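## Task

Take the roll of labels off the bookcase and set it in the top tray of the utility cart, then open the gripper and back the robot away. The robot must not topple or finish leaning, and the roll must stay in the tray with no support from the robot.

## Robot and tools

ROBOT. A LinearBot: an omnidirectional wheeled base with a vertical column about 1.75 m high. A carriage rides up and down the column (lift_m, 0 to 1 m) and carries two identical six-joint arms, left and right, each ending in a two-finger gripper. Arm bases sit roughly 0.57 m + lift_m above the floor, about 0.27 m forward of the column and 0.33 m to either side; carriage parts hang about 0.15 m lower. A hand can reach about 0.78 m from its shoulder but only about 0.38 m below its arm base. The hand is roughly 0.16 m long, 0.1 m wide, 0.14 m wide when open. Parked arm: joints 1 to 6 = 0, 0.05, 0.05, 1.45, 0, 0; then the robot is about 0.95 m wide and 0.7 m long. Wheel motors are weak (2 N m), so they stop on contact easily.

CAMERAS. carriage_camera is fixed on the carriage, facing forward and tilted about 20 degrees down. left_wrist_camera and right_wrist_camera look out beyond the fingertips. All images are 672x504.

FRAMES. Base frame: origin on the floor below the base centre, x forward, y left, z up. The left_hand and right_hand readings are positions in this frame of the point between that hand's finger pads, plus quat_wxyz (hand z axis runs along the fingers, fingers open along hand y; a hand pointing straight up with joints 1, 5, 6 at 0 gives 1,0,0,0). Odometry frame is the base frame where the scene began; base_odometry counts wheel turns only, so slip shows as travel. Heading: left positive, -3.142 to 3.142.

execute_actions. Argument actions: a list holding one action or none (empty list just reports state and pictures). An action may contain base, joints or both; they start together. base holds exactly one key, an offset from where the base last measured itself: translate_m (metres, forward positive, -2 to 2), strafe_m (metres, left positive, -2 to 2) or rotate_rad (radians, counter-clockwise/left positive, -6.3 to 6.3). joints is one dictionary for both arms, keyed by name, each value an absolute target: lift_m 0 to 1 m; leftORright_joint1_rad -2.617 to 3.054 (yaw about vertical, 0 forward, positive left); joint2_rad 0 to 3.141 (shoulder: 0 upper arm back and level, 1.57 upright, 3.14 forward and level); joint3_rad 0 to 3.141 (elbow, 0 folded, 3.14 straight); joint4_rad -1.57 to 1.57 (wrist pitch, positive lifts fingertips); joint5_rad -1.57 to 1.57 (wrist yaw, positive turns fingertips right, opposite to joint 1); joint6_rad -2.094 to 2.094 (roll about the fingers, positive clockwise seen from the forearm); leftORright_gripper_m 0 to 0.093 m (gap between pads). Arm joints 1-3 move up to 1.8 rad/s, 4-6 up to 2.7 rad/s; one action ends within 15 s. Joints you omit may keep pushing toward an earlier target. Unknown keys or out-of-range values cause the whole call to be rejected with no motion. cameras: list of camera names, or all; omitted/null means all, [] means none.

RESULTS. joint_positions; left_hand/right_hand (can be off, more so at full reach); base_status and joint_status per motion: done, off_target (stopped short, may still push), contact_stop or time_out (target dropped, holds where it stopped), not_followed (a self-collision check blocked that arm's targets; gripper targets still run; the blocked targets may be retried each action). on_its_own covers what the call did not command; held at is the held target, not the position. motor_effort gives percent of max, positive toward higher joint values, peak in brackets; readings carry a fixed per-motor bias plus noise. Lift effort grows with load; if it keeps dropping while lowering, a hand is resting on something. drive_wheels larger at rest than after free driving means the base is still pressing. A holding gripper usually reads off_target. ARM HIT means an arm struck the robot itself. MOTOR HOT appears from 75 °C; at 90 °C the arm halts for 10 s, at 100 °C it goes limp and falls (OVER-TEMPERATURE FAULT; named keys then say limit_stop_at_motor_heat, resend them). Outstretched arms heat quickly even empty. After a stop in one call, later motion calls in that same reply are skipped.

wait: seconds 0 to 10; commands nothing and returns state and images. zoom_image: camera plus region [x0, y0, x1, y1] in pixels of that camera's latest full image, at most 504x504. read_manual: section licences only; moves nothing. finished_scene: scene = current scene number; ends it irreversibly after the last command has been held, and reports success.

CAUTIONS. The robot can fall and not recover; nothing halts a tipping motion, and only images reveal a lean. Risk grows with a high carriage, extended arms, loads, pulling, or abrupt drive stops; about 1.5 kg per hand with both arms forward can tip it. After a blocked drive, move about 0.2 m back the way you came (or turn back), repeat if still pressed, then retry. Stops react late; the base may roll 0.3 m after an arm touches. The column can strike a table edge the base slipped under; reversing into such an edge can topple the robot. Arms have no contact stop and snap to targets once freed. Do not let arms collide or press on each other. To free a blocked arm, move only it clear first, the other arm in a later action. A level hand sags 10-17 cm with 1 kg. Grip force is about 45-60 N per pad. Avoid drops, slams, and hard pushes; loose items may occasionally be nudged by outside forces. The robot holds its last command while you think.

Each tool is called after "Call:" as name([rows], argument=value, ...), one row to a line, values as JSON.

## Session

Call:
execute_actions(actions=[])

Scene clock: 0.00 s.
base_odometry: x=+0.000 y=+0.000 heading=+0.000 (m, m, rad; odometry frame)
base_status: not commanded
joint_positions: lift_m=+0.299 left_joint1_rad=+0.000 left_joint2_rad=+0.027 left_joint3_rad=+0.047 left_joint4_rad=+1.485 left_joint5_rad=-0.032 left_joint6_rad=-0.042 left_gripper_m=+0.094 right_joint1_rad=+0.000 right_joint2_rad=+0.020 right_joint3_rad=+0.048 right_joint4_rad=+1.437 right_joint5_rad=-0.031 right_joint6_rad=+0.033 right_gripper_m=+0.094
joint_status: not commanded
motor_effort: lift_m=+22 drive_wheels=+3 (%)
left_hand: x=+0.2972 y=+0.3553 z=+1.2945 quat_wxyz=(+0.999, -0.017, +0.033, -0.020) (m; base frame)
right_hand: x=+0.3062 y=-0.3445 z=+1.2939 quat_wxyz=(+0.998, -0.014, +0.053, +0.017) (m; base frame)
pictures: carriage_camera, left_wrist_camera, right_wrist_camera
Images, in order (width x height): carriage_camera 672x504, left_wrist_camera 672x504, right_wrist_camera 672x504.

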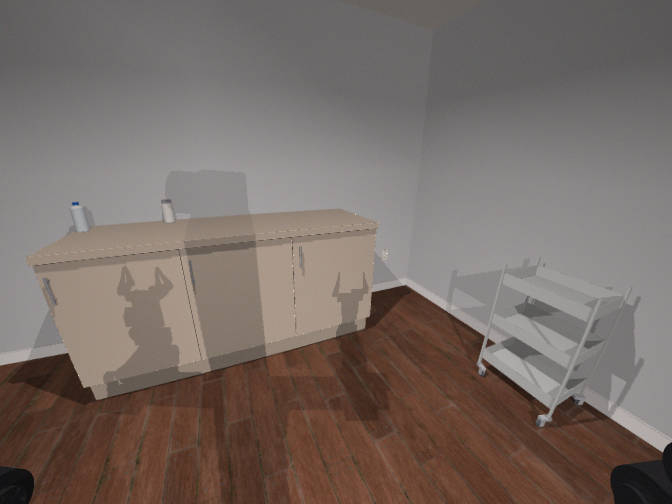

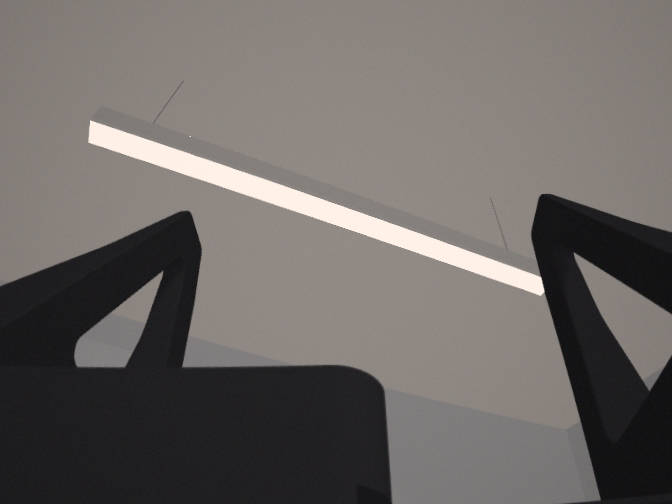

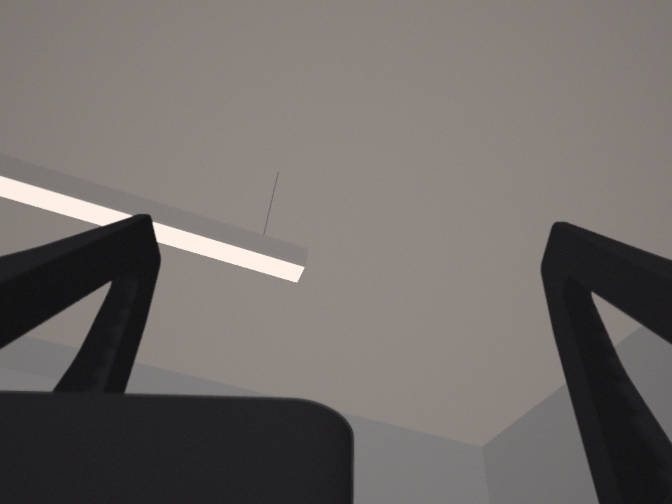

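Call:
execute_actions([
  {"base":{"rotate_rad":1.96}},
], cameras=["carriage_camera"])

Scene clock: 8.67 s.
base_odometry: x=+0.000 y=+0.000 heading=+1.959 (m, m, rad; odometry frame)
base_status: done
joint_positions: lift_m=+0.299 left_joint1_rad=+0.000 left_joint2_rad=+0.027 left_joint3_rad=+0.047 left_joint4_rad=+1.485 left_joint5_rad=-0.032 left_joint6_rad=-0.042 left_gripper_m=+0.094 right_joint1_rad=+0.000 right_joint2_rad=+0.020 right_joint3_rad=+0.048 right_joint4_rad=+1.435 right_joint5_rad=-0.031 right_joint6_rad=+0.033 right_gripper_m=+0.094
joint_status: not commanded
motor_effort: lift_m=+22(22) drive_wheels=+16(43) (%)
left_hand: x=+0.2972 y=+0.3553 z=+1.2945 quat_wxyz=(+0.999, -0.017, +0.033, -0.020) (m; base frame)
right_hand: x=+0.3068 y=-0.3445 z=+1.2939 quat_wxyz=(+0.998, -0.014, +0.054, +0.017) (m; base frame)
pictures: carriage_camera
Images, in order (width x height): carriage_camera 672x504.

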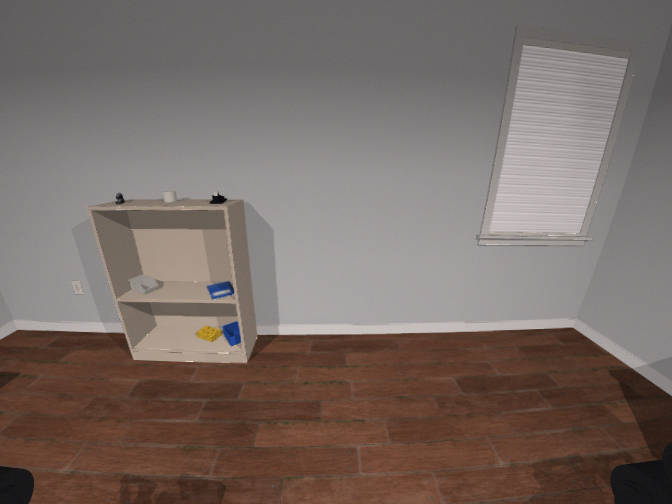

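Call:
zoom_image(camera="carriage_camera", region=[80, 170, 270, 370])

Region (80, 170, 270, 370) of carriage_camera's 672x504 image, scaled by 2.520, with more detail than that image has; it fills the left 479 columns of this view, and the rest is white.

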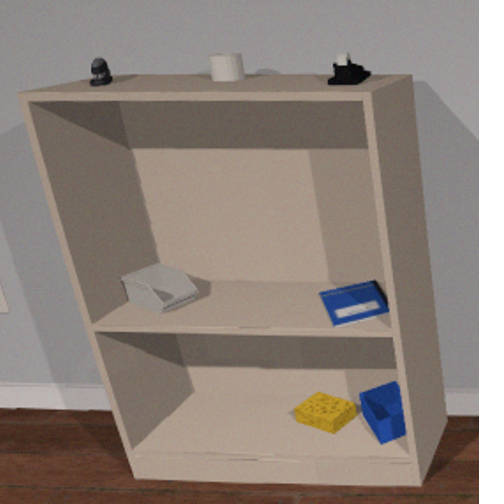

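Call:
execute_actions([
  {"base":{"strafe_m":0.68},"joints":{"lift_m":0.48,"left_joint2_rad":1.4,"left_joint3_rad":1.0,"left_joint4_rad":-0.4}},
], cameras=[])

Call:
execute_actions([
  {"base":{"translate_m":0.85}},
], cameras=["carriage_camera","left_wrist_camera"])

Scene clock: 26.33 s.
base_odometry: x=-0.629 y=-0.258 heading=+1.960 (m, m, rad; odometry frame)
base_status: done
joint_positions: lift_m=+0.480 left_joint1_rad=+0.000 left_joint2_rad=+1.403 left_joint3_rad=+0.979 left_joint4_rad=-0.393 left_joint5_rad=-0.032 left_joint6_rad=-0.042 left_gripper_m=+0.094 right_joint1_rad=+0.000 right_joint2_rad=+0.020 right_joint3_rad=+0.048 right_joint4_rad=+1.435 right_joint5_rad=-0.031 right_joint6_rad=+0.033 right_gripper_m=+0.094
joint_status: all done
motor_effort: lift_m=+24(28) drive_wheels=-9(43) (%)
left_hand: x=+0.6734 y=+0.3554 z=+1.1930 quat_wxyz=(+0.369, -0.026, +0.929, +0.007) (m; base frame)
right_hand: x=+0.3067 y=-0.3445 z=+1.4742 quat_wxyz=(+0.998, -0.014, +0.054, +0.017) (m; base frame)
pictures: none
No camera images: the call's "cameras" was empty. Leave "cameras" out to get every camera's image.

Scene clock: 30.43 s.
base_odometry: x=-0.952 y=+0.528 heading=+1.960 (m, m, rad; odometry frame)
base_status: done
joint_positions: lift_m=+0.480 left_joint1_rad=+0.000 left_joint2_rad=+1.403 left_joint3_rad=+0.979 left_joint4_rad=-0.394 left_joint5_rad=-0.032 left_joint6_rad=-0.042 left_gripper_m=+0.094 right_joint1_rad=+0.000 right_joint2_rad=+0.020 right_joint3_rad=+0.048 right_joint4_rad=+1.437 right_joint5_rad=-0.031 right_joint6_rad=+0.033 right_gripper_m=+0.094
joint_status: not commanded
motor_effort: lift_m=+24(24) drive_wheels=-7(40) (%)
left_hand: x=+0.6732 y=+0.3554 z=+1.1927 quat_wxyz=(+0.368, -0.026, +0.929, +0.007) (m; base frame)
right_hand: x=+0.3064 y=-0.3445 z=+1.4742 quat_wxyz=(+0.998, -0.014, +0.053, +0.017) (m; base frame)
pictures: carriage_camera, left_wrist_camera
Images, in order (width x height): carriage_camera 672x504, left_wrist_camera 672x504.

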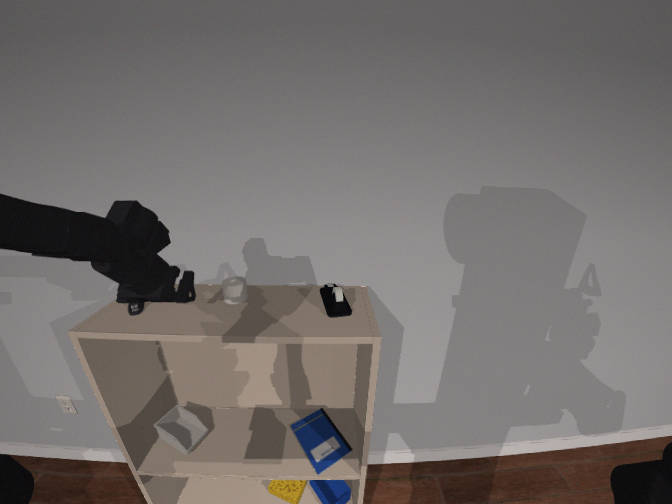

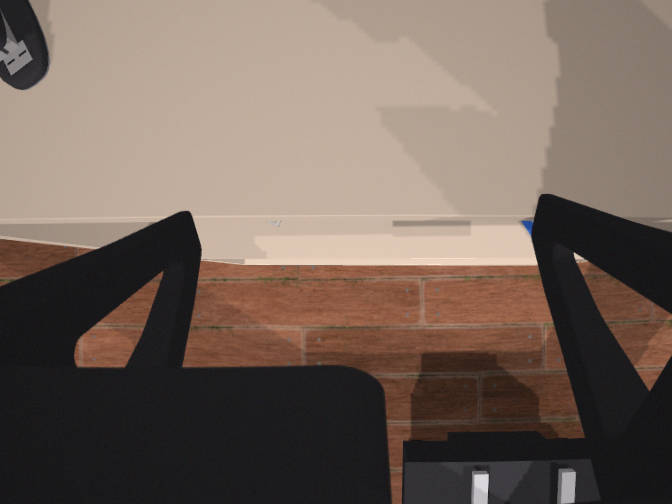

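Call:
zoom_image(camera="carriage_camera", region=[60, 220, 390, 350])

Region (60, 220, 390, 350) of carriage_camera's 672x504 image, scaled by 1.527, with more detail than that image has; it fills the top 199 rows of this view, and the rest is white.

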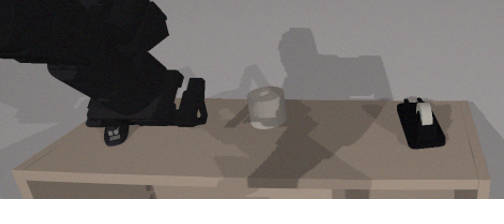

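Call:
execute_actions([
  {"base":{"strafe_m":-0.045}},
], cameras=[])

Call:
execute_actions([
  {"base":{"translate_m":0.13},"joints":{"lift_m":0.44}},
], cameras=["carriage_camera","left_wrist_camera"])

Scene clock: 39.70 s.
base_odometry: x=-0.911 y=+0.546 heading=+1.961 (m, m, rad; odometry frame)
base_status: done
joint_positions: lift_m=+0.480 left_joint1_rad=+0.000 left_joint2_rad=+1.403 left_joint3_rad=+0.979 left_joint4_rad=-0.394 left_joint5_rad=-0.032 left_joint6_rad=-0.042 left_gripper_m=+0.094 right_joint1_rad=+0.000 right_joint2_rad=+0.020 right_joint3_rad=+0.048 right_joint4_rad=+1.436 right_joint5_rad=-0.031 right_joint6_rad=+0.033 right_gripper_m=+0.094
joint_status: not commanded
motor_effort: lift_m=+24(24) drive_wheels=-3(36) (%)
left_hand: x=+0.6732 y=+0.3554 z=+1.1927 quat_wxyz=(+0.368, -0.026, +0.929, +0.007) (m; base frame)
right_hand: x=+0.3065 y=-0.3445 z=+1.4742 quat_wxyz=(+0.998, -0.014, +0.053, +0.017) (m; base frame)
pictures: none
No camera images: the call's "cameras" was empty. Leave "cameras" out to get every camera's image.

Scene clock: 41.53 s.
base_odometry: x=-0.960 y=+0.666 heading=+1.960 (m, m, rad; odometry frame)
base_status: done
joint_positions: lift_m=+0.440 left_joint1_rad=+0.000 left_joint2_rad=+1.401 left_joint3_rad=+0.988 left_joint4_rad=-0.402 left_joint5_rad=-0.032 left_joint6_rad=-0.042 left_gripper_m=+0.094 right_joint1_rad=+0.000 right_joint2_rad=+0.020 right_joint3_rad=+0.048 right_joint4_rad=+1.438 right_joint5_rad=-0.031 right_joint6_rad=+0.033 right_gripper_m=+0.094
joint_status: all done
motor_effort: lift_m=+20(21) drive_wheels=-7(36) (%)
left_hand: x=+0.6736 y=+0.3554 z=+1.1561 quat_wxyz=(+0.369, -0.026, +0.929, +0.007) (m; base frame)
right_hand: x=+0.3061 y=-0.3445 z=+1.4346 quat_wxyz=(+0.998, -0.014, +0.053, +0.017) (m; base frame)
pictures: carriage_camera, left_wrist_camera
Images, in order (width x height): carriage_camera 672x504, left_wrist_camera 672x504.

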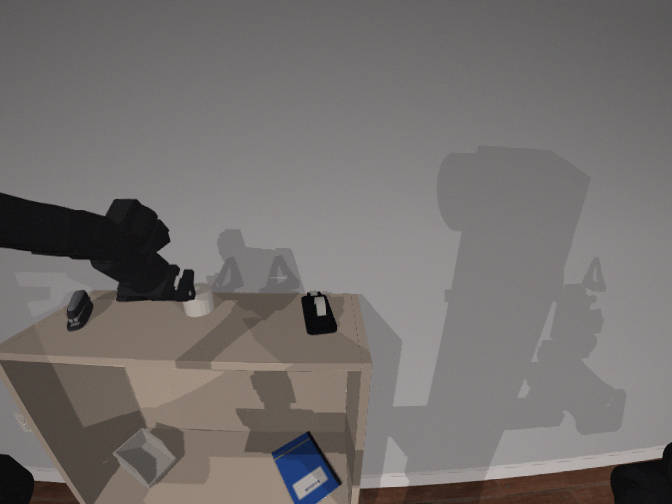

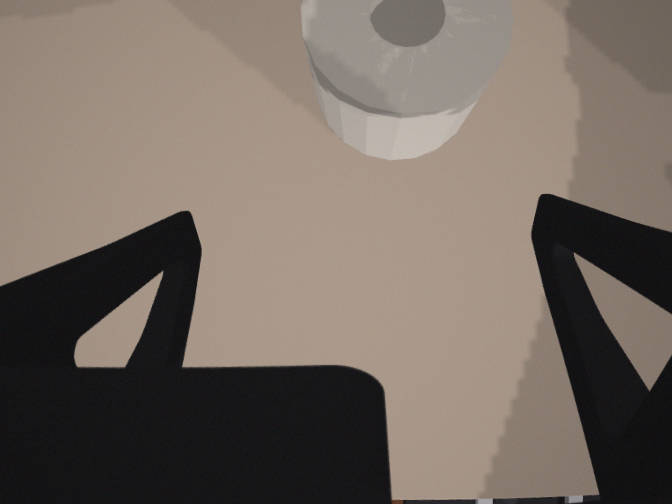

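Call:
execute_actions([
  {"base":{"strafe_m":-0.017},"joints":{"lift_m":0.38}},
], cameras=["carriage_camera","left_wrist_camera"])

Scene clock: 48.47 s.
base_odometry: x=-0.945 y=+0.673 heading=+1.961 (m, m, rad; odometry frame)
base_status: done
joint_positions: lift_m=+0.380 left_joint1_rad=+0.000 left_joint2_rad=+1.401 left_joint3_rad=+0.988 left_joint4_rad=-0.403 left_joint5_rad=-0.032 left_joint6_rad=-0.042 left_gripper_m=+0.094 right_joint1_rad=+0.000 right_joint2_rad=+0.020 right_joint3_rad=+0.048 right_joint4_rad=+1.437 right_joint5_rad=-0.031 right_joint6_rad=+0.033 right_gripper_m=+0.094
joint_status: all done
motor_effort: lift_m=+20(21) drive_wheels=-5(29) (%)
left_hand: x=+0.6735 y=+0.3554 z=+1.0958 quat_wxyz=(+0.369, -0.026, +0.929, +0.007) (m; base frame)
right_hand: x=+0.3063 y=-0.3445 z=+1.3746 quat_wxyz=(+0.998, -0.014, +0.053, +0.017) (m; base frame)
pictures: carriage_camera, left_wrist_camera
Images, in order (width x height): carriage_camera 672x504, left_wrist_camera 672x504.

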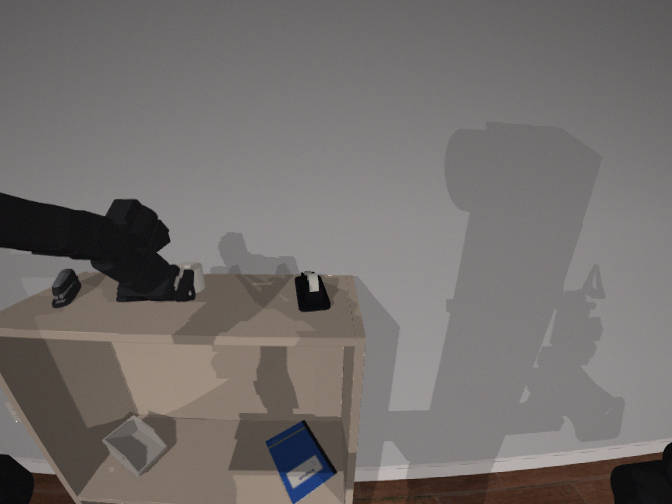

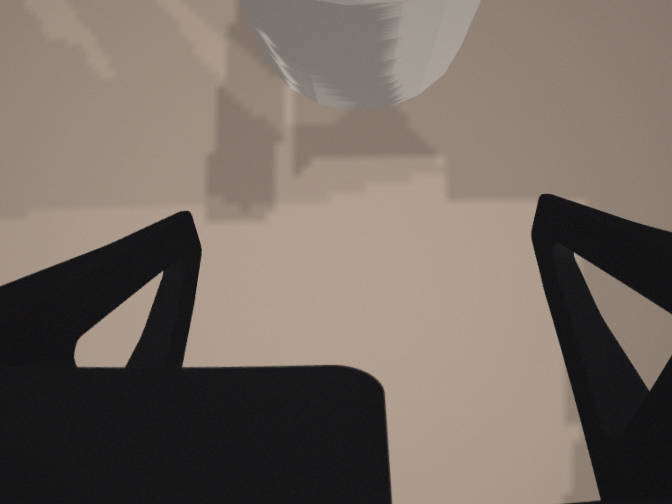

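Call:
execute_actions([
  {"base":{"translate_m":0.08}},
], cameras=["carriage_camera","left_wrist_camera"])

Scene clock: 51.00 s.
base_odometry: x=-0.975 y=+0.747 heading=+1.960 (m, m, rad; odometry frame)
base_status: done
joint_positions: lift_m=+0.380 left_joint1_rad=+0.000 left_joint2_rad=+1.401 left_joint3_rad=+0.988 left_joint4_rad=-0.403 left_joint5_rad=-0.032 left_joint6_rad=-0.042 left_gripper_m=+0.094 right_joint1_rad=+0.000 right_joint2_rad=+0.020 right_joint3_rad=+0.048 right_joint4_rad=+1.437 right_joint5_rad=-0.031 right_joint6_rad=+0.033 right_gripper_m=+0.094
joint_status: not commanded
motor_effort: lift_m=+20(20) drive_wheels=-8(35) (%)
left_hand: x=+0.6735 y=+0.3554 z=+1.0958 quat_wxyz=(+0.369, -0.026, +0.929, +0.007) (m; base frame)
right_hand: x=+0.3064 y=-0.3445 z=+1.3746 quat_wxyz=(+0.998, -0.014, +0.053, +0.017) (m; base frame)
pictures: carriage_camera, left_wrist_camera
Images, in order (width x height): carriage_camera 672x504, left_wrist_camera 672x504.

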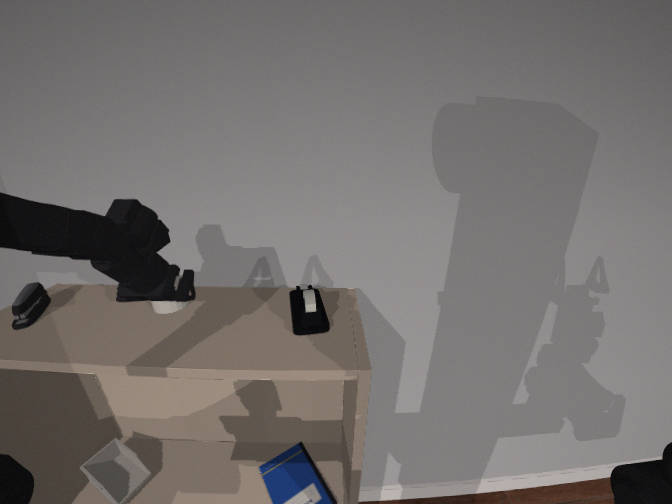

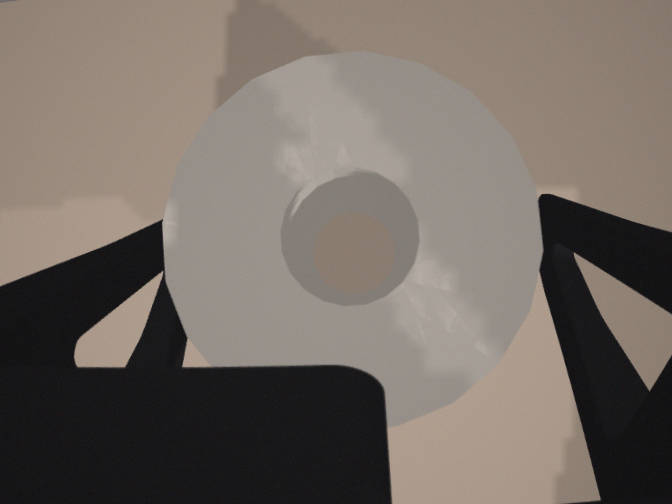

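Good. Close.

Call:
execute_actions([
  {"joints":{"left_gripper_m":0.055}},
], cameras=["left_wrist_camera"])

Call:
execute_actions([
  {"joints":{"lift_m":0.42}},
], cameras=["carriage_camera","left_wrist_camera"])

Scene clock: 53.27 s.
base_odometry: x=-0.975 y=+0.747 heading=+1.960 (m, m, rad; odometry frame)
base_status: not commanded
joint_positions: lift_m=+0.380 left_joint1_rad=+0.000 left_joint2_rad=+1.401 left_joint3_rad=+0.988 left_joint4_rad=-0.403 left_joint5_rad=-0.033 left_joint6_rad=-0.042 left_gripper_m=+0.068 right_joint1_rad=+0.000 right_joint2_rad=+0.020 right_joint3_rad=+0.048 right_joint4_rad=+1.437 right_joint5_rad=-0.031 right_joint6_rad=+0.033 right_gripper_m=+0.094
joint_status: left_gripper_m off_target (ended at +0.068, target +0.055)
motor_effort: lift_m=+20(20) drive_wheels=-8(7) (%)
left_hand: x=+0.6735 y=+0.3556 z=+1.0958 quat_wxyz=(+0.369, -0.026, +0.929, +0.008) (m; base frame)
right_hand: x=+0.3064 y=-0.3445 z=+1.3746 quat_wxyz=(+0.998, -0.014, +0.053, +0.017) (m; base frame)
pictures: left_wrist_camera
Images, in order (width x height): left_wrist_camera 672x504.

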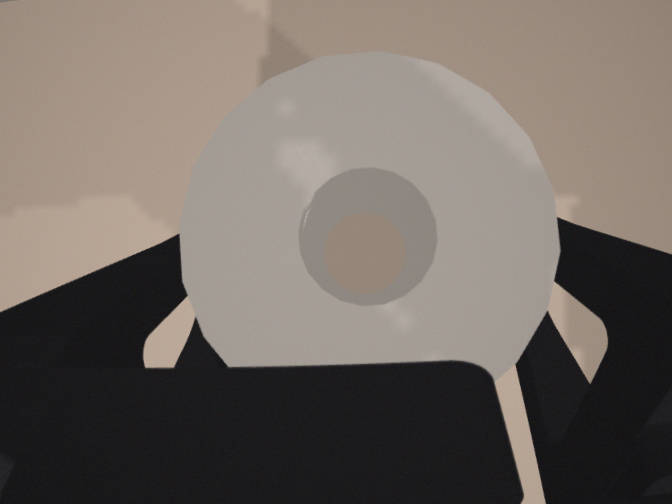

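Scene clock: 53.97 s.
base_odometry: x=-0.975 y=+0.747 heading=+1.960 (m, m, rad; odometry frame)
base_status: not commanded
joint_positions: lift_m=+0.420 left_joint1_rad=+0.000 left_joint2_rad=+1.404 left_joint3_rad=+0.988 left_joint4_rad=-0.417 left_joint5_rad=-0.033 left_joint6_rad=-0.042 left_gripper_m=+0.068 right_joint1_rad=+0.000 right_joint2_rad=+0.020 right_joint3_rad=+0.048 right_joint4_rad=+1.436 right_joint5_rad=-0.031 right_joint6_rad=+0.033 right_gripper_m=+0.094
joint_status: all done
motor_effort: lift_m=+23(28) drive_wheels=-6(8) (%)
left_hand: x=+0.6710 y=+0.3556 z=+1.1321 quat_wxyz=(+0.361, -0.026, +0.932, +0.008) (m; base frame)
right_hand: x=+0.3065 y=-0.3445 z=+1.4142 quat_wxyz=(+0.998, -0.014, +0.053, +0.017) (m; base frame)
pictures: carriage_camera, left_wrist_camera
Images, in order (width x height): carriage_camera 672x504, left_wrist_camera 672x504.

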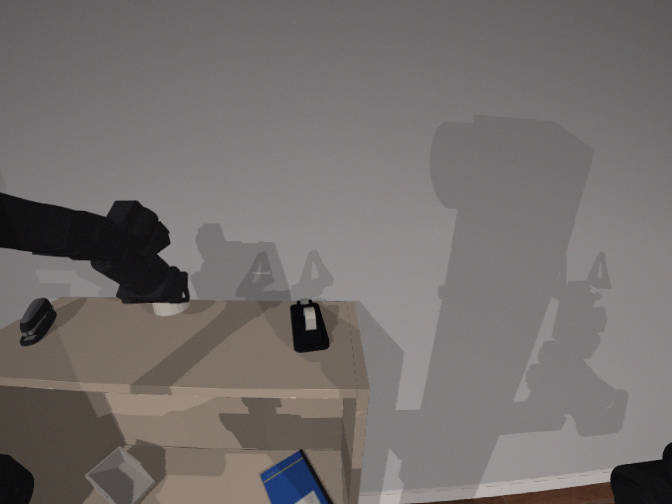

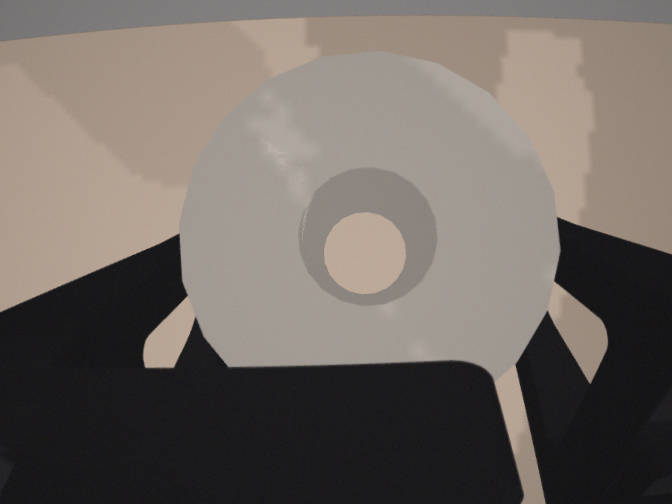

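Call:
execute_actions([
  {"base":{"translate_m":-0.6}},
], cameras=[])

Call:
execute_actions([
  {"base":{"rotate_rad":-2.7},"joints":{"lift_m":0.25}},
], cameras=["carriage_camera","left_wrist_camera"])

Scene clock: 66.70 s.
base_odometry: x=-0.747 y=+0.191 heading=+1.960 (m, m, rad; odometry frame)
base_status: done
joint_positions: lift_m=+0.420 left_joint1_rad=+0.000 left_joint2_rad=+1.404 left_joint3_rad=+0.988 left_joint4_rad=-0.417 left_joint5_rad=-0.033 left_joint6_rad=-0.042 left_gripper_m=+0.068 right_joint1_rad=+0.000 right_joint2_rad=+0.020 right_joint3_rad=+0.048 right_joint4_rad=+1.435 right_joint5_rad=-0.031 right_joint6_rad=+0.033 right_gripper_m=+0.094
joint_status: not commanded
motor_effort: lift_m=+23(23) drive_wheels=-4(47) (%)
left_hand: x=+0.6710 y=+0.3556 z=+1.1321 quat_wxyz=(+0.361, -0.026, +0.932, +0.008) (m; base frame)
right_hand: x=+0.3069 y=-0.3445 z=+1.4142 quat_wxyz=(+0.998, -0.014, +0.054, +0.017) (m; base frame)
pictures: none
No camera images: the call's "cameras" was empty. Leave "cameras" out to get every camera's image.

Scene clock: 70.67 s.
base_odometry: x=-0.747 y=+0.192 heading=-0.739 (m, m, rad; odometry frame)
base_status: done
joint_positions: lift_m=+0.250 left_joint1_rad=+0.000 left_joint2_rad=+1.404 left_joint3_rad=+0.988 left_joint4_rad=-0.421 left_joint5_rad=-0.033 left_joint6_rad=-0.042 left_gripper_m=+0.069 right_joint1_rad=+0.000 right_joint2_rad=+0.020 right_joint3_rad=+0.048 right_joint4_rad=+1.433 right_joint5_rad=-0.031 right_joint6_rad=+0.033 right_gripper_m=+0.094
joint_status: all done
motor_effort: lift_m=+20(20) drive_wheels=+15(48) (%)
left_hand: x=+0.6704 y=+0.3556 z=+0.9618 quat_wxyz=(+0.359, -0.026, +0.933, +0.008) (m; base frame)
right_hand: x=+0.3072 y=-0.3445 z=+1.2445 quat_wxyz=(+0.998, -0.014, +0.055, +0.017) (m; base frame)
pictures: carriage_camera, left_wrist_camera
Images, in order (width x height): carriage_camera 672x504, left_wrist_camera 672x504.

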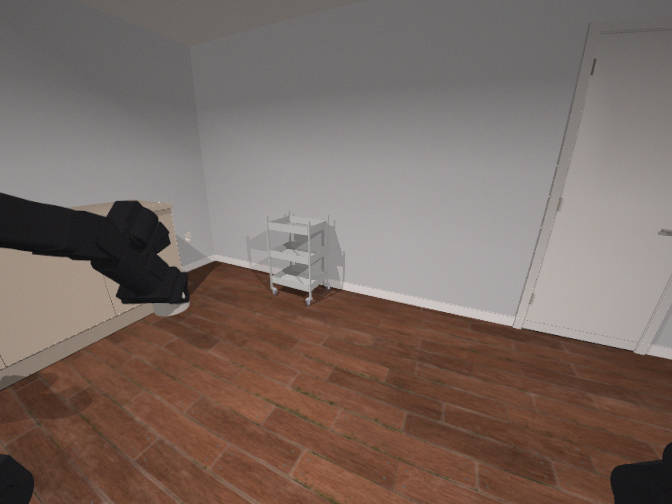

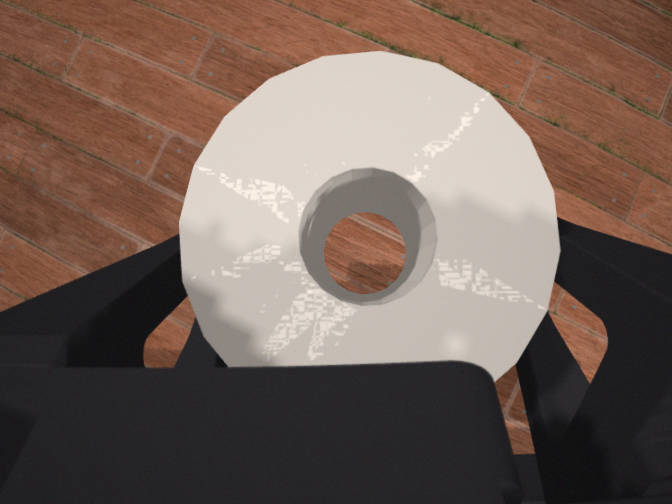

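Call:
execute_actions([
  {"base":{"translate_m":1.5}},
], cameras=["carriage_camera","left_wrist_camera"])

Scene clock: 77.77 s.
base_odometry: x=+0.360 y=-0.820 heading=-0.740 (m, m, rad; odometry frame)
base_status: done
joint_positions: lift_m=+0.250 left_joint1_rad=+0.000 left_joint2_rad=+1.404 left_joint3_rad=+0.988 left_joint4_rad=-0.421 left_joint5_rad=-0.033 left_joint6_rad=-0.042 left_gripper_m=+0.069 right_joint1_rad=+0.000 right_joint2_rad=+0.020 right_joint3_rad=+0.048 right_joint4_rad=+1.434 right_joint5_rad=-0.031 right_joint6_rad=+0.033 right_gripper_m=+0.094
joint_status: not commanded
motor_effort: lift_m=+20(20) drive_wheels=-10(46) (%)
left_hand: x=+0.6703 y=+0.3556 z=+0.9617 quat_wxyz=(+0.359, -0.026, +0.933, +0.008) (m; base frame)
right_hand: x=+0.3071 y=-0.3445 z=+1.2445 quat_wxyz=(+0.998, -0.014, +0.055, +0.017) (m; base frame)
pictures: carriage_camera, left_wrist_camera
Images, in order (width x height): carriage_camera 672x504, left_wrist_camera 672x504.

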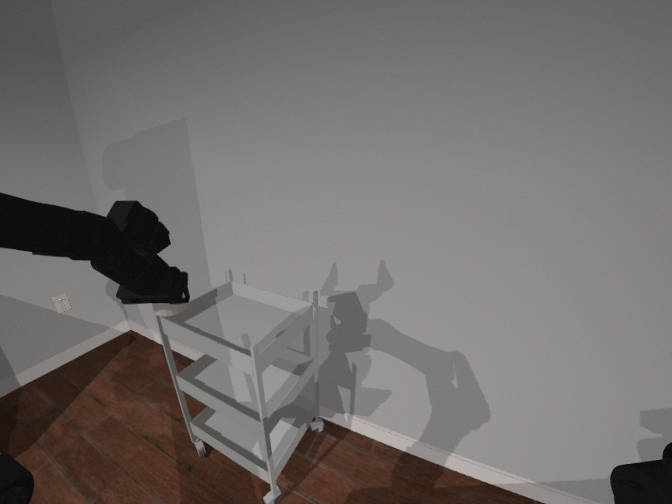

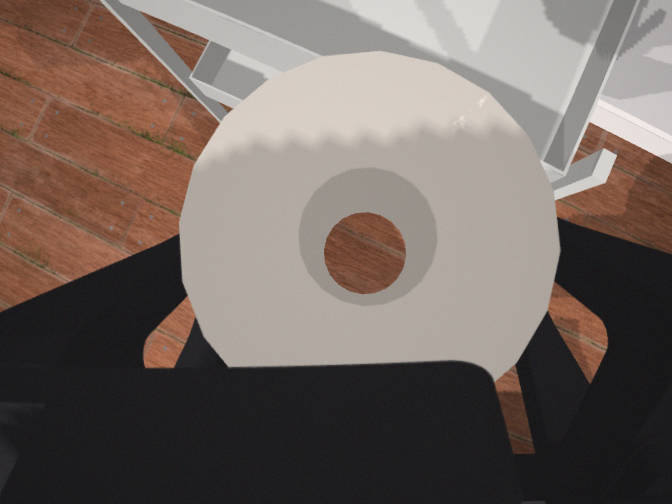

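Call:
execute_actions([
  {"base":{"translate_m":0.29},"joints":{"lift_m":0.15}},
], cameras=["carriage_camera","left_wrist_camera"])

Scene clock: 85.17 s.
base_odometry: x=+0.574 y=-1.016 heading=-0.741 (m, m, rad; odometry frame)
base_status: done
joint_positions: lift_m=+0.150 left_joint1_rad=+0.000 left_joint2_rad=+1.405 left_joint3_rad=+0.988 left_joint4_rad=-0.429 left_joint5_rad=-0.032 left_joint6_rad=-0.042 left_gripper_m=+0.069 right_joint1_rad=+0.000 right_joint2_rad=+0.020 right_joint3_rad=+0.048 right_joint4_rad=+1.437 right_joint5_rad=-0.031 right_joint6_rad=+0.033 right_gripper_m=+0.094
joint_status: all done
motor_effort: lift_m=+20(19) drive_wheels=-9(44) (%)
left_hand: x=+0.6689 y=+0.3555 z=+0.8602 quat_wxyz=(+0.355, -0.026, +0.935, +0.008) (m; base frame)
right_hand: x=+0.3063 y=-0.3445 z=+1.1446 quat_wxyz=(+0.998, -0.014, +0.053, +0.017) (m; base frame)
pictures: carriage_camera, left_wrist_camera
Images, in order (width x height): carriage_camera 672x504, left_wrist_camera 672x504.

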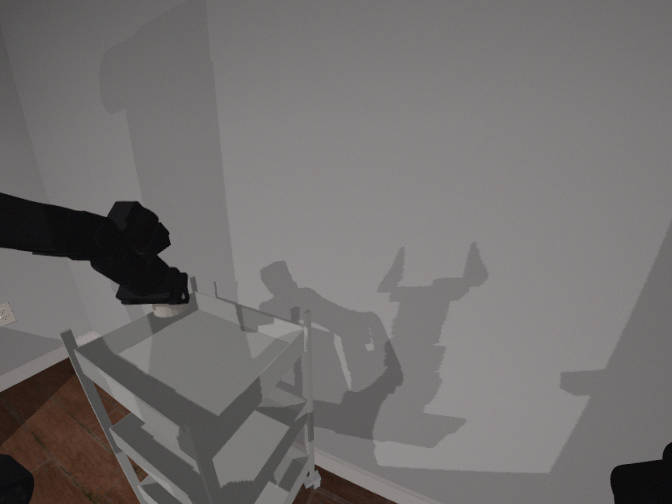

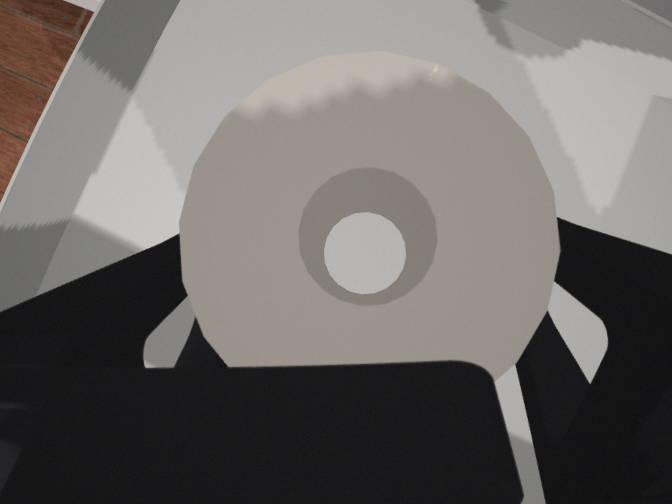

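Call:
execute_actions([
  {"joints":{"lift_m":0.04}},
], cameras=["carriage_camera"])

Call:
zoom_image(camera="carriage_camera", region=[40, 220, 320, 420])

Scene clock: 89.27 s.
base_odometry: x=+0.574 y=-1.016 heading=-0.741 (m, m, rad; odometry frame)
base_status: not commanded
joint_positions: lift_m=+0.040 left_joint1_rad=+0.000 left_joint2_rad=+1.405 left_joint3_rad=+0.988 left_joint4_rad=-0.427 left_joint5_rad=-0.032 left_joint6_rad=-0.042 left_gripper_m=+0.069 right_joint1_rad=+0.000 right_joint2_rad=+0.020 right_joint3_rad=+0.048 right_joint4_rad=+1.437 right_joint5_rad=-0.031 right_joint6_rad=+0.033 right_gripper_m=+0.094
joint_status: all done
motor_effort: lift_m=+20(20) drive_wheels=-7(9) (%)
left_hand: x=+0.6693 y=+0.3555 z=+0.7506 quat_wxyz=(+0.356, -0.026, +0.934, +0.008) (m; base frame)
right_hand: x=+0.3063 y=-0.3445 z=+1.0346 quat_wxyz=(+0.998, -0.014, +0.053, +0.017) (m; base frame)
pictures: carriage_camera
Images, in order (width x height): carriage_camera 672x504.

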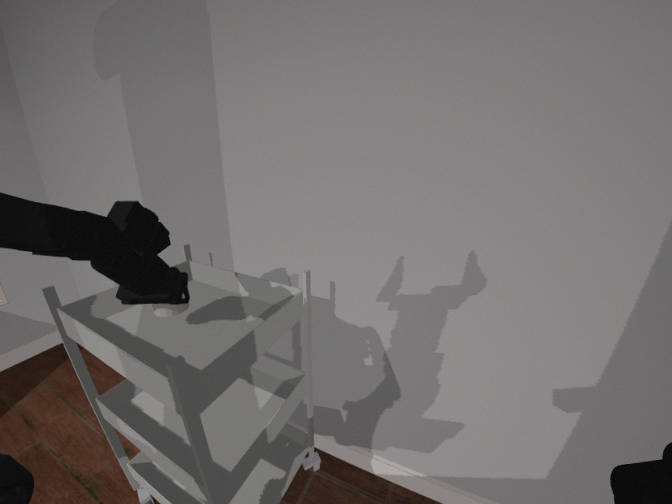

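Region (40, 220, 320, 420) of carriage_camera's 672x504 image, scaled by 1.800, with more detail than that image has; it fills the top 360 rows of this view, and the rest is white.

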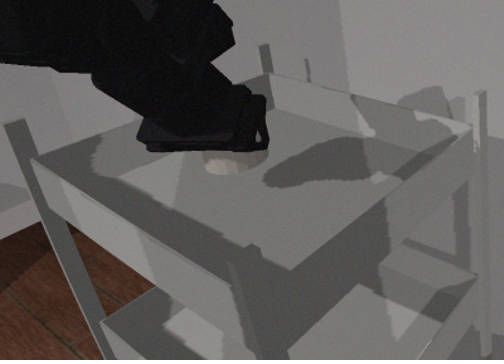

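Call:
execute_actions([
  {"joints":{"lift_m":0.005}},
], cameras=["carriage_camera"])

Call:
zoom_image(camera="carriage_camera", region=[40, 220, 320, 420])

Scene clock: 91.90 s.
base_odometry: x=+0.574 y=-1.016 heading=-0.741 (m, m, rad; odometry frame)
base_status: not commanded
joint_positions: lift_m=+0.005 left_joint1_rad=+0.000 left_joint2_rad=+1.407 left_joint3_rad=+0.988 left_joint4_rad=-0.427 left_joint5_rad=-0.032 left_joint6_rad=-0.042 left_gripper_m=+0.069 right_joint1_rad=+0.000 right_joint2_rad=+0.020 right_joint3_rad=+0.048 right_joint4_rad=+1.437 right_joint5_rad=-0.031 right_joint6_rad=+0.033 right_gripper_m=+0.094
joint_status: all done
motor_effort: lift_m=+20(20) drive_wheels=-7(7) (%)
left_hand: x=+0.6693 y=+0.3555 z=+0.7148 quat_wxyz=(+0.355, -0.026, +0.935, +0.008) (m; base frame)
right_hand: x=+0.3064 y=-0.3445 z=+0.9997 quat_wxyz=(+0.998, -0.014, +0.053, +0.017) (m; base frame)
pictures: carriage_camera
Images, in order (width x height): carriage_camera 672x504.

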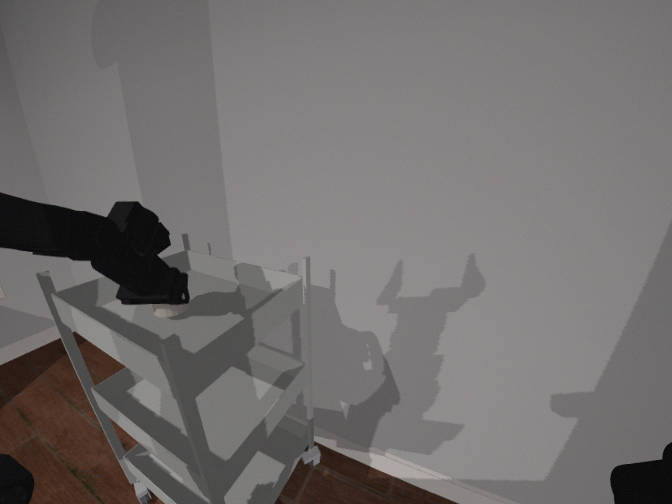

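Region (40, 220, 320, 420) of carriage_camera's 672x504 image, scaled by 1.800, with more detail than that image has; it fills the top 360 rows of this view, and the rest is white.

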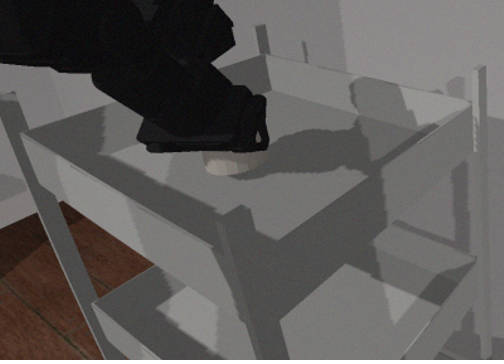

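Call:
execute_actions([
  {"joints":{"lift_m":0.0,"left_joint3_rad":0.96,"left_joint4_rad":-0.37}},
], cameras=["carriage_camera"])

Call:
execute_actions([
  {"joints":{"left_gripper_m":0.093}},
], cameras=["left_wrist_camera"])

Call:
execute_actions([
  {"joints":{"lift_m":0.13}},
], cameras=["left_wrist_camera"])

Call:
execute_actions([
  {"base":{"translate_m":-0.5},"joints":{"left_joint2_rad":0.05,"left_joint3_rad":0.05,"left_joint4_rad":1.45}},
], cameras=["carriage_camera"])

Scene clock: 97.93 s.
base_odometry: x=+0.574 y=-1.016 heading=-0.741 (m, m, rad; odometry frame)
base_status: not commanded
joint_positions: lift_m=+0.000 left_joint1_rad=+0.000 left_joint2_rad=+1.407 left_joint3_rad=+0.967 left_joint4_rad=-0.401 left_joint5_rad=-0.032 left_joint6_rad=-0.042 left_gripper_m=+0.069 right_joint1_rad=+0.000 right_joint2_rad=+0.020 right_joint3_rad=+0.048 right_joint4_rad=+1.437 right_joint5_rad=-0.031 right_joint6_rad=+0.033 right_gripper_m=+0.094
joint_status: all done
motor_effort: lift_m=+19(19) drive_wheels=-6(8) (%)
left_hand: x=+0.6692 y=+0.3555 z=+0.7054 quat_wxyz=(+0.357, -0.026, +0.934, +0.008) (m; base frame)
right_hand: x=+0.3063 y=-0.3445 z=+0.9947 quat_wxyz=(+0.998, -0.014, +0.053, +0.017) (m; base frame)
pictures: carriage_camera
Images, in order (width x height): carriage_camera 672x504.

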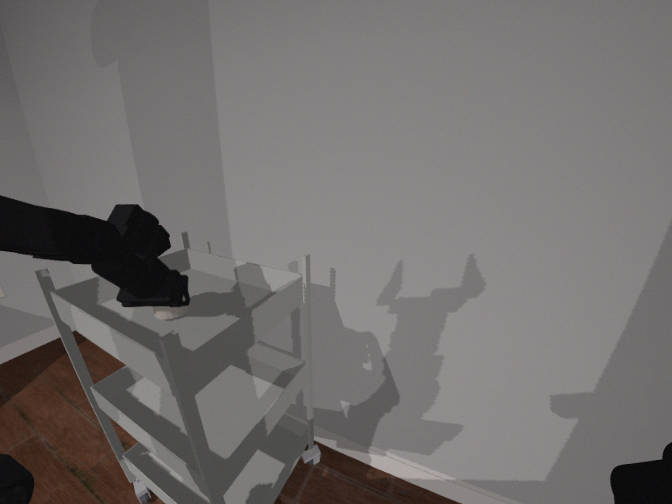

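Scene clock: 98.50 s.
base_odometry: x=+0.574 y=-1.016 heading=-0.741 (m, m, rad; odometry frame)
base_status: not commanded
joint_positions: lift_m=+0.000 left_joint1_rad=+0.000 left_joint2_rad=+1.407 left_joint3_rad=+0.967 left_joint4_rad=-0.385 left_joint5_rad=-0.032 left_joint6_rad=-0.042 left_gripper_m=+0.093 right_joint1_rad=+0.000 right_joint2_rad=+0.020 right_joint3_rad=+0.048 right_joint4_rad=+1.437 right_joint5_rad=-0.031 right_joint6_rad=+0.033 right_gripper_m=+0.094
joint_status: all done
motor_effort: lift_m=+19(19) drive_wheels=-6(7) (%)
left_hand: x=+0.6721 y=+0.3555 z=+0.7081 quat_wxyz=(+0.364, -0.026, +0.931, +0.007) (m; base frame)
right_hand: x=+0.3063 y=-0.3445 z=+0.9947 quat_wxyz=(+0.998, -0.014, +0.053, +0.017) (m; base frame)
pictures: left_wrist_camera
Images, in order (width x height): left_wrist_camera 672x504.

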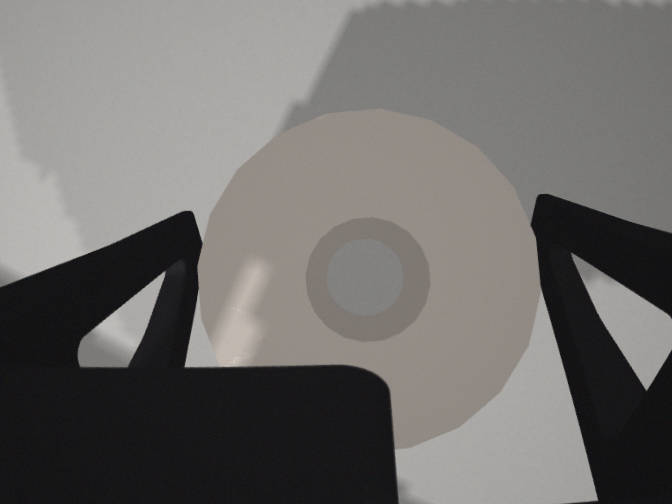

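Scene clock: 99.57 s.
base_odometry: x=+0.574 y=-1.016 heading=-0.741 (m, m, rad; odometry frame)
base_status: not commanded
joint_positions: lift_m=+0.130 left_joint1_rad=+0.000 left_joint2_rad=+1.404 left_joint3_rad=+0.967 left_joint4_rad=-0.372 left_joint5_rad=-0.032 left_joint6_rad=-0.042 left_gripper_m=+0.093 right_joint1_rad=+0.000 right_joint2_rad=+0.020 right_joint3_rad=+0.048 right_joint4_rad=+1.437 right_joint5_rad=-0.031 right_joint6_rad=+0.033 right_gripper_m=+0.094
joint_status: all done
motor_effort: lift_m=+24(30) drive_wheels=-6(7) (%)
left_hand: x=+0.6743 y=+0.3555 z=+0.8407 quat_wxyz=(+0.372, -0.026, +0.928, +0.007) (m; base frame)
right_hand: x=+0.3064 y=-0.3445 z=+1.1242 quat_wxyz=(+0.998, -0.014, +0.053, +0.017) (m; base frame)
pictures: left_wrist_camera
Images, in order (width x height): left_wrist_camera 672x504.

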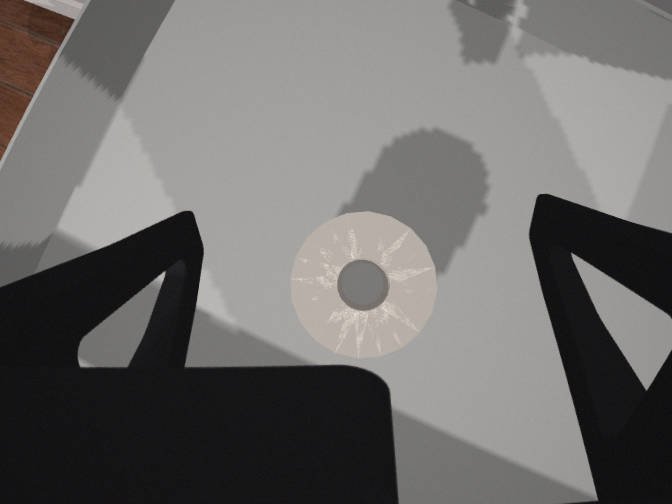

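Scene clock: 102.80 s.
base_odometry: x=+0.205 y=-0.678 heading=-0.742 (m, m, rad; odometry frame)
base_status: done
joint_positions: lift_m=+0.130 left_joint1_rad=+0.000 left_joint2_rad=+0.059 left_joint3_rad=+0.071 left_joint4_rad=+1.446 left_joint5_rad=-0.032 left_joint6_rad=-0.042 left_gripper_m=+0.093 right_joint1_rad=+0.000 right_joint2_rad=+0.020 right_joint3_rad=+0.048 right_joint4_rad=+1.436 right_joint5_rad=-0.031 right_joint6_rad=+0.033 right_gripper_m=+0.094
joint_status: all done
motor_effort: lift_m=+24(24) drive_wheels=-9(46) (%)
left_hand: x=+0.3096 y=+0.3553 z=+1.1303 quat_wxyz=(+0.998, -0.017, +0.056, -0.020) (m; base frame)
right_hand: x=+0.3065 y=-0.3445 z=+1.1242 quat_wxyz=(+0.998, -0.014, +0.053, +0.017) (m; base frame)
pictures: carriage_camera
Images, in order (width x height): carriage_camera 672x504.

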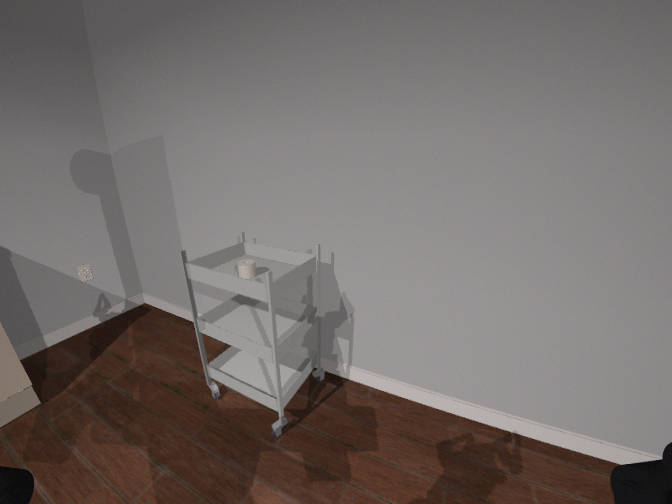

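Call:
finished_scene(scene=1)

The scene is finished: the task was done.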